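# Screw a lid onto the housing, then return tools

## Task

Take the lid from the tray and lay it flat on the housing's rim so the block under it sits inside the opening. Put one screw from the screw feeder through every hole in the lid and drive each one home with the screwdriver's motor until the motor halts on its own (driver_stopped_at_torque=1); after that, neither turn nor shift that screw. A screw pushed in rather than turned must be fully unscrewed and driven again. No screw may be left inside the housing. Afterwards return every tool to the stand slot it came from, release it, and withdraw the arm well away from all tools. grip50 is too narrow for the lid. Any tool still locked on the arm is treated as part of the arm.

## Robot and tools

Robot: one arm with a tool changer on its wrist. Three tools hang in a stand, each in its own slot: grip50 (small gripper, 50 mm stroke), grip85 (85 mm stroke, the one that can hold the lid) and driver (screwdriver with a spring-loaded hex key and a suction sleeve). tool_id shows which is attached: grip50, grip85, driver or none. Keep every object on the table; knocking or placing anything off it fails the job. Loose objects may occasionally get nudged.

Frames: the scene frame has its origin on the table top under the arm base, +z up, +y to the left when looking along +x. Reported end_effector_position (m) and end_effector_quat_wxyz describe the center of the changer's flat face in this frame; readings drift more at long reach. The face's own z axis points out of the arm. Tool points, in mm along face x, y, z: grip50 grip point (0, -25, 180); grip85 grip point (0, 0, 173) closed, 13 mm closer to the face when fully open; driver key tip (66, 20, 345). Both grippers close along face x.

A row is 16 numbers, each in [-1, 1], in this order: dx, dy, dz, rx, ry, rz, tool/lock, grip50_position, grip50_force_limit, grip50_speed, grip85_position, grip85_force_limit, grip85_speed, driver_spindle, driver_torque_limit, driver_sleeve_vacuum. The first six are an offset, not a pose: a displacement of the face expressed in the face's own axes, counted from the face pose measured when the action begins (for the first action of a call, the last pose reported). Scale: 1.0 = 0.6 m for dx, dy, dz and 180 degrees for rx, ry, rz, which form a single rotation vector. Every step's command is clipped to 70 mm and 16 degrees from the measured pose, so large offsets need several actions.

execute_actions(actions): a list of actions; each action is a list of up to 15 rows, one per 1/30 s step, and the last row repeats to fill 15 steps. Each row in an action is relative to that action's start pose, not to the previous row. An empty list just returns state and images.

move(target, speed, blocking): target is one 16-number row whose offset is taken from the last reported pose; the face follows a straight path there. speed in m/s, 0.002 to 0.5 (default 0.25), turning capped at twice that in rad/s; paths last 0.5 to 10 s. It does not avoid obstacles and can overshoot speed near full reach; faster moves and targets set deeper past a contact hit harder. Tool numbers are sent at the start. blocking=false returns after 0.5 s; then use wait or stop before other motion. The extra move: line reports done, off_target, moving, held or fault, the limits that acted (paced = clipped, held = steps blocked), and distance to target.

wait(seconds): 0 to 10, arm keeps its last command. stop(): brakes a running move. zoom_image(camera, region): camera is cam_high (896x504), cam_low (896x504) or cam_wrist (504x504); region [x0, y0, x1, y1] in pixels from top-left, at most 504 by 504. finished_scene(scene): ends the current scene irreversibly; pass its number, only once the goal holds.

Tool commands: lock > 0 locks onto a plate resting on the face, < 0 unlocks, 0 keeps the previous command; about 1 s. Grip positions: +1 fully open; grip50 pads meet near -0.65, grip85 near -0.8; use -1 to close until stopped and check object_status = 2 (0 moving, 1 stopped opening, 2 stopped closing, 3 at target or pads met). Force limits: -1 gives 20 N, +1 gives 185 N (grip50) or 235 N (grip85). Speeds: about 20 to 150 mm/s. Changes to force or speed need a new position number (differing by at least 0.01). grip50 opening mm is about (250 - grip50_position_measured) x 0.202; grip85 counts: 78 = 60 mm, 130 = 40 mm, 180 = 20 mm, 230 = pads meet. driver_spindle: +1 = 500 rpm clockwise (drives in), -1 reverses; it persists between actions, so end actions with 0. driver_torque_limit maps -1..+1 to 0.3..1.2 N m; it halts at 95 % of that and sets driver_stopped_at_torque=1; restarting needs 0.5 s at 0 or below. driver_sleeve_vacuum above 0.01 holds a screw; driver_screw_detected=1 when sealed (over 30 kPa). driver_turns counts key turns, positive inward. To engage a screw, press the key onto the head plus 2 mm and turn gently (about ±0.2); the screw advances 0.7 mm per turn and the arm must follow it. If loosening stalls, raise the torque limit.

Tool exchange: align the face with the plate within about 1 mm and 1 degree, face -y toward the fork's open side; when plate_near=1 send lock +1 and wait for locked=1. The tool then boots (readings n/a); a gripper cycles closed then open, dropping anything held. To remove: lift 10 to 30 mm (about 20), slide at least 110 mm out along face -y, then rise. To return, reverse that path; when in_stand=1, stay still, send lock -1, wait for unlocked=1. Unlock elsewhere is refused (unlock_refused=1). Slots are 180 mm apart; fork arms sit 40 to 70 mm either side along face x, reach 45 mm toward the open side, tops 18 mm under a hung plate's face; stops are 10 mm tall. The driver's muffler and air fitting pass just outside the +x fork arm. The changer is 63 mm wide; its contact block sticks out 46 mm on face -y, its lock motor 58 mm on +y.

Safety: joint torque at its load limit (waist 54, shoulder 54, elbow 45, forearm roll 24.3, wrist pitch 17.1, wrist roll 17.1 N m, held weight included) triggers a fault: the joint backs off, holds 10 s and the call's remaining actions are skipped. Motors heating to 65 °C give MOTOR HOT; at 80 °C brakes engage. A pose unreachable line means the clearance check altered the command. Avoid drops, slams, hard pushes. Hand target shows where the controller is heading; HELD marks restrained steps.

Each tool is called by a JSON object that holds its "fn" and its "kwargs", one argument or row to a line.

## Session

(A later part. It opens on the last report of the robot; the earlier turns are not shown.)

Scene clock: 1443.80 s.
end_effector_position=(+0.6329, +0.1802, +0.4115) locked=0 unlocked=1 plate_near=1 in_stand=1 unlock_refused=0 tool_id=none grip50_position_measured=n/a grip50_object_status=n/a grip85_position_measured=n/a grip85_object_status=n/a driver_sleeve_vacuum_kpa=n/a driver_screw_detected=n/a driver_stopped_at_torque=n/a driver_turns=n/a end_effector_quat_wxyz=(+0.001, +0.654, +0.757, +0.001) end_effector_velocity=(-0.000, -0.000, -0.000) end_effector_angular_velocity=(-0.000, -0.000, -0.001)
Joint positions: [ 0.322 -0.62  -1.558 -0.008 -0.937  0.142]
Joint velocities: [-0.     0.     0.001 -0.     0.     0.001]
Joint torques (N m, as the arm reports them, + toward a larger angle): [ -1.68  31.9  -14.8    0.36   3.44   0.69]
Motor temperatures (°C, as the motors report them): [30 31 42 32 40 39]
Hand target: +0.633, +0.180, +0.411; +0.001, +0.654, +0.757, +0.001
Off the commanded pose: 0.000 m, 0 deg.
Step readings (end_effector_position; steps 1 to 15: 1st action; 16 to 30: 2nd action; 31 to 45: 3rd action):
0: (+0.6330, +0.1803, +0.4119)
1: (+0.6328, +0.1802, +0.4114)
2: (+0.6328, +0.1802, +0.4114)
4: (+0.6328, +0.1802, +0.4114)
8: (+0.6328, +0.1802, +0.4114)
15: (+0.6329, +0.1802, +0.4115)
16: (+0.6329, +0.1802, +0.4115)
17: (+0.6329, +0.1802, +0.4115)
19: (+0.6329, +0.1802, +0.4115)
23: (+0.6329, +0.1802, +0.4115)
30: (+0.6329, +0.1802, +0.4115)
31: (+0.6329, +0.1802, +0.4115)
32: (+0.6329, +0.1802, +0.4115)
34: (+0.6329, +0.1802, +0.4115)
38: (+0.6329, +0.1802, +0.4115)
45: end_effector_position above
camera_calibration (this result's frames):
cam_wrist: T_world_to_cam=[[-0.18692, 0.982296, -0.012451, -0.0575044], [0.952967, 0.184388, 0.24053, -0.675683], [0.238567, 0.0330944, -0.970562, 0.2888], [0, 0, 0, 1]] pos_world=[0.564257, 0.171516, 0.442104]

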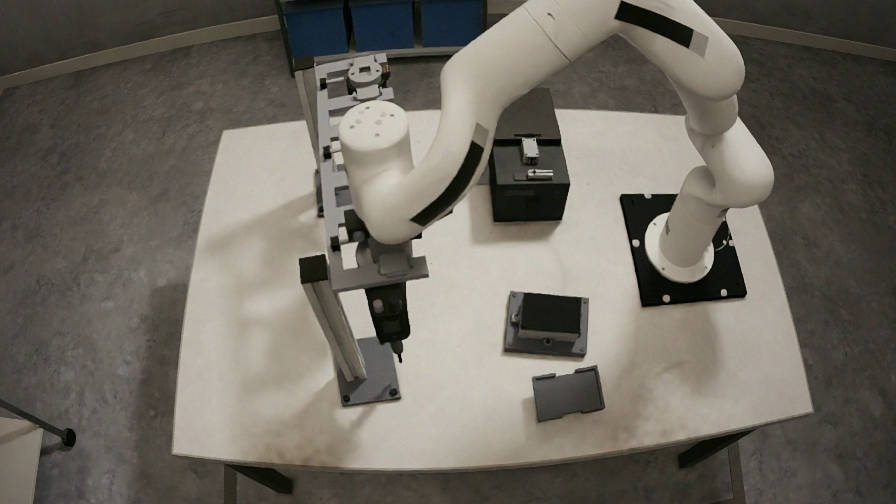

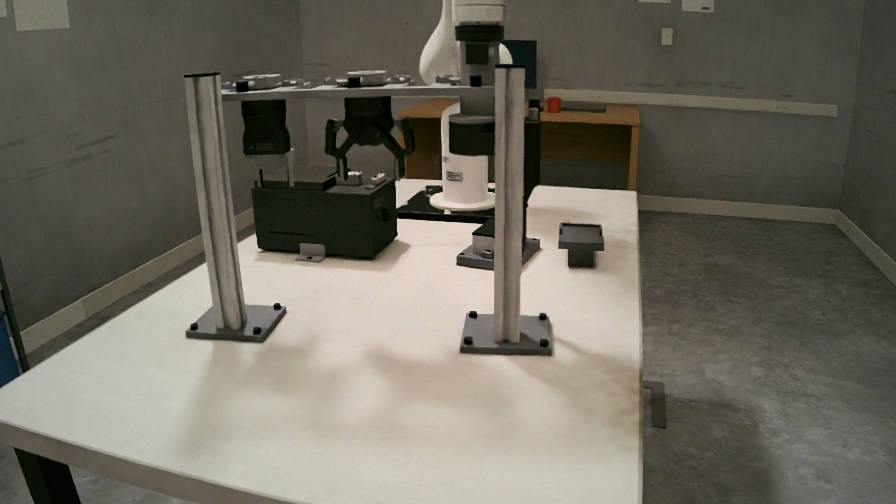

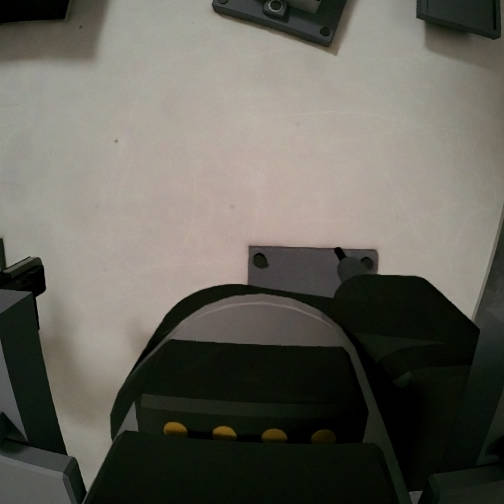

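{"fn": "move", "kwargs": {
  "target": [0,0,-0.1,0,0,0,0,0,0,0,0,0,0,0,0,0],
  "speed": 0.06
}}

{"fn": "move", "kwargs": {
  "target": [0,-0.45,-0.05,0,0,0,0,0,0,0,0,0,0,0,0,0],
  "speed": 0.2
}}

Scene clock: 1448.87 s.
end_effector_position=(+0.6327, +0.1803, +0.4713) locked=0 unlocked=1 plate_near=0 in_stand=0 unlock_refused=0 tool_id=none grip50_position_measured=n/a grip50_object_status=n/a grip85_position_measured=n/a grip85_object_status=n/a driver_sleeve_vacuum_kpa=n/a driver_screw_detected=n/a driver_stopped_at_torque=n/a driver_turns=n/a end_effector_quat_wxyz=(+0.001, +0.654, +0.757, +0.001) end_effector_velocity=(+0.000, -0.000, +0.001) end_effector_angular_velocity=(-0.000, -0.000, +0.000)
Joint positions: [ 0.323 -0.582 -1.636 -0.007 -1.054  0.141]
Joint velocities: [ 0.     0.    -0.002 -0.    -0.002 -0.   ]
Joint torques (N m, as the arm reports them, + toward a larger angle): [ -0.4   47.89 -17.67   0.48   0.03  -0.29]
Motor temperatures (°C, as the motors report them): [30 31 42 32 40 39]
Hand target: +0.633, +0.180, +0.471; +0.001, +0.654, +0.757, +0.001
Off the commanded pose: 0.000 m, 0 deg.
move: done
camera_calibration (this result's frames):
cam_wrist: T_world_to_cam=[[-0.187089, 0.982265, -0.0123682, -0.0568165], [0.952992, 0.18454, 0.240317, -0.68984], [0.238337, 0.0331739, -0.970616, 0.347032], [0, 0, 0, 1]] pos_world=[0.564071, 0.171599, 0.501912]

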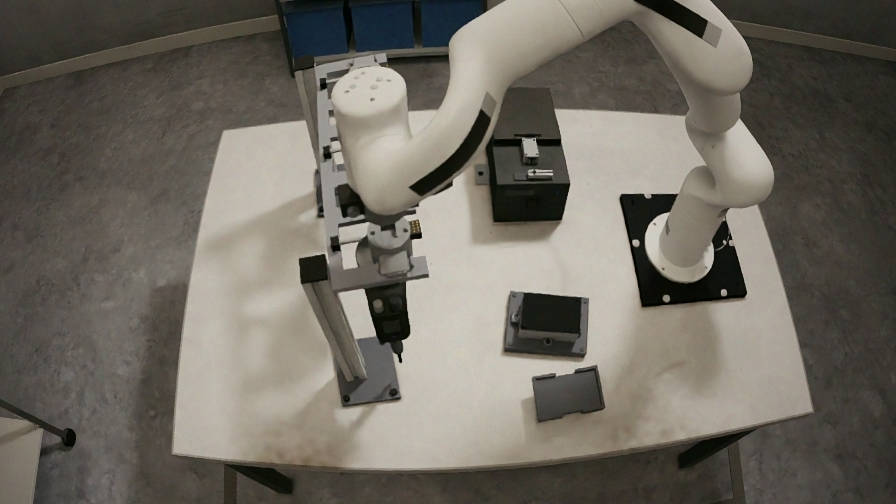

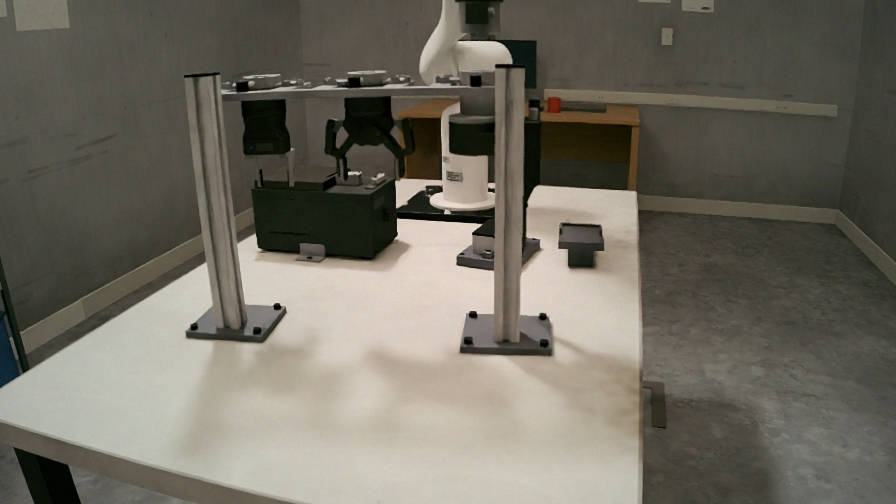

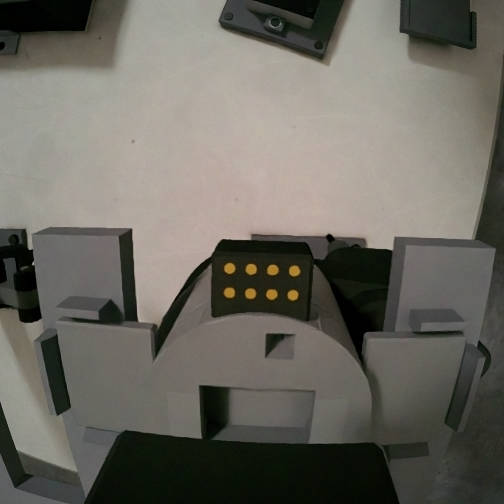

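Scene clock: 1450.73 s.
end_effector_position=(+0.3656, +0.1417, +0.5005) locked=0 unlocked=1 plate_near=0 in_stand=0 unlock_refused=0 tool_id=none grip50_position_measured=n/a grip50_object_status=n/a grip85_position_measured=n/a grip85_object_status=n/a driver_sleeve_vacuum_kpa=n/a driver_screw_detected=n/a driver_stopped_at_torque=n/a driver_turns=n/a end_effector_quat_wxyz=(+0.001, +0.654, +0.757, +0.001) end_effector_velocity=(-0.001, -0.001, +0.000) end_effector_angular_velocity=(+0.000, -0.000, -0.001)
Joint positions: [ 0.419  0.113 -0.869 -0.007 -0.983  0.238]
Joint velocities: [-0.     0.004  0.002 -0.    -0.001  0.001]
Joint torques (N m, as the arm reports them, + toward a larger angle): [ -2.43  13.9  -17.29   0.27  -0.07  -0.34]
Motor temperatures (°C, as the motors report them): [30 31 42 32 40 39]
Hand target: +0.365, +0.142, +0.501; +0.001, +0.654, +0.757, +0.001
Off the commanded pose: 0.001 m, 0 deg.
move: done
camera_calibration (this result's frames):
cam_wrist: T_world_to_cam=[[-0.186941, 0.982294, -0.0123297, -0.0686312], [0.95308, 0.184394, 0.240077, -0.435088], [0.2381, 0.033129, -0.970675, 0.440507], [0, 0, 0, 1]] pos_world=[0.296959, 0.13305, 0.531198]

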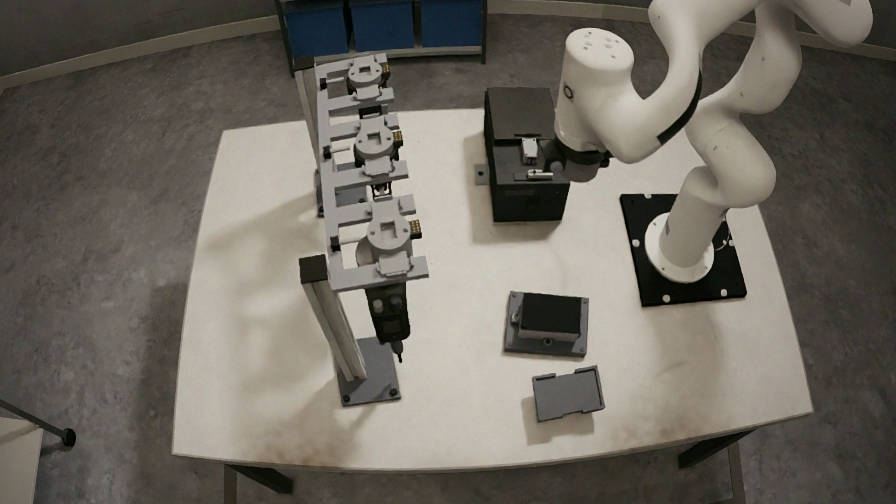

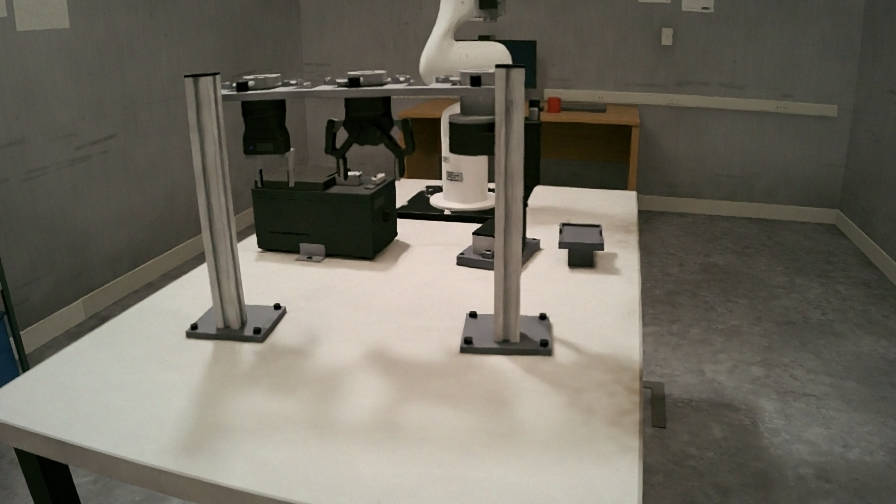

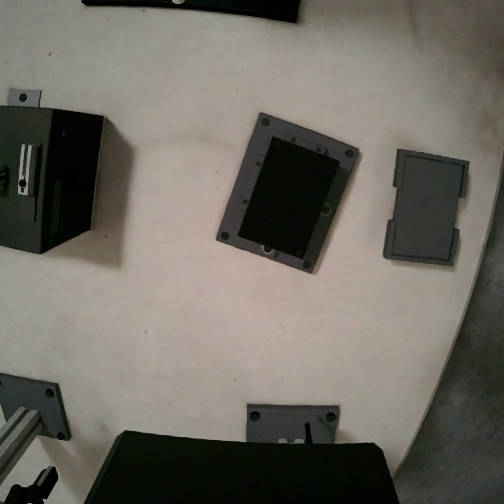

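Quick check of the lid before finishing.

{"fn": "zoom_image", "kwargs": {
  "camera": "cam_wrist",
  "region": [200,100,380,290]
}}

Region (200, 100, 380, 290) of cam_wrist's 504x504 image, scaled by 2.653, with more detail than that image has; it fills the left 477 columns of this view, and the rest is white.

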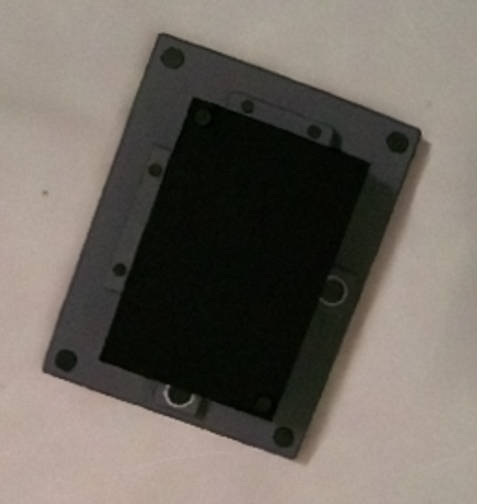

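Two diagonal screws are in place and the lid is seated.

{"fn": "finished_scene", "kwargs": {
  "scene": 2
}}

The scene is finished: the task was done.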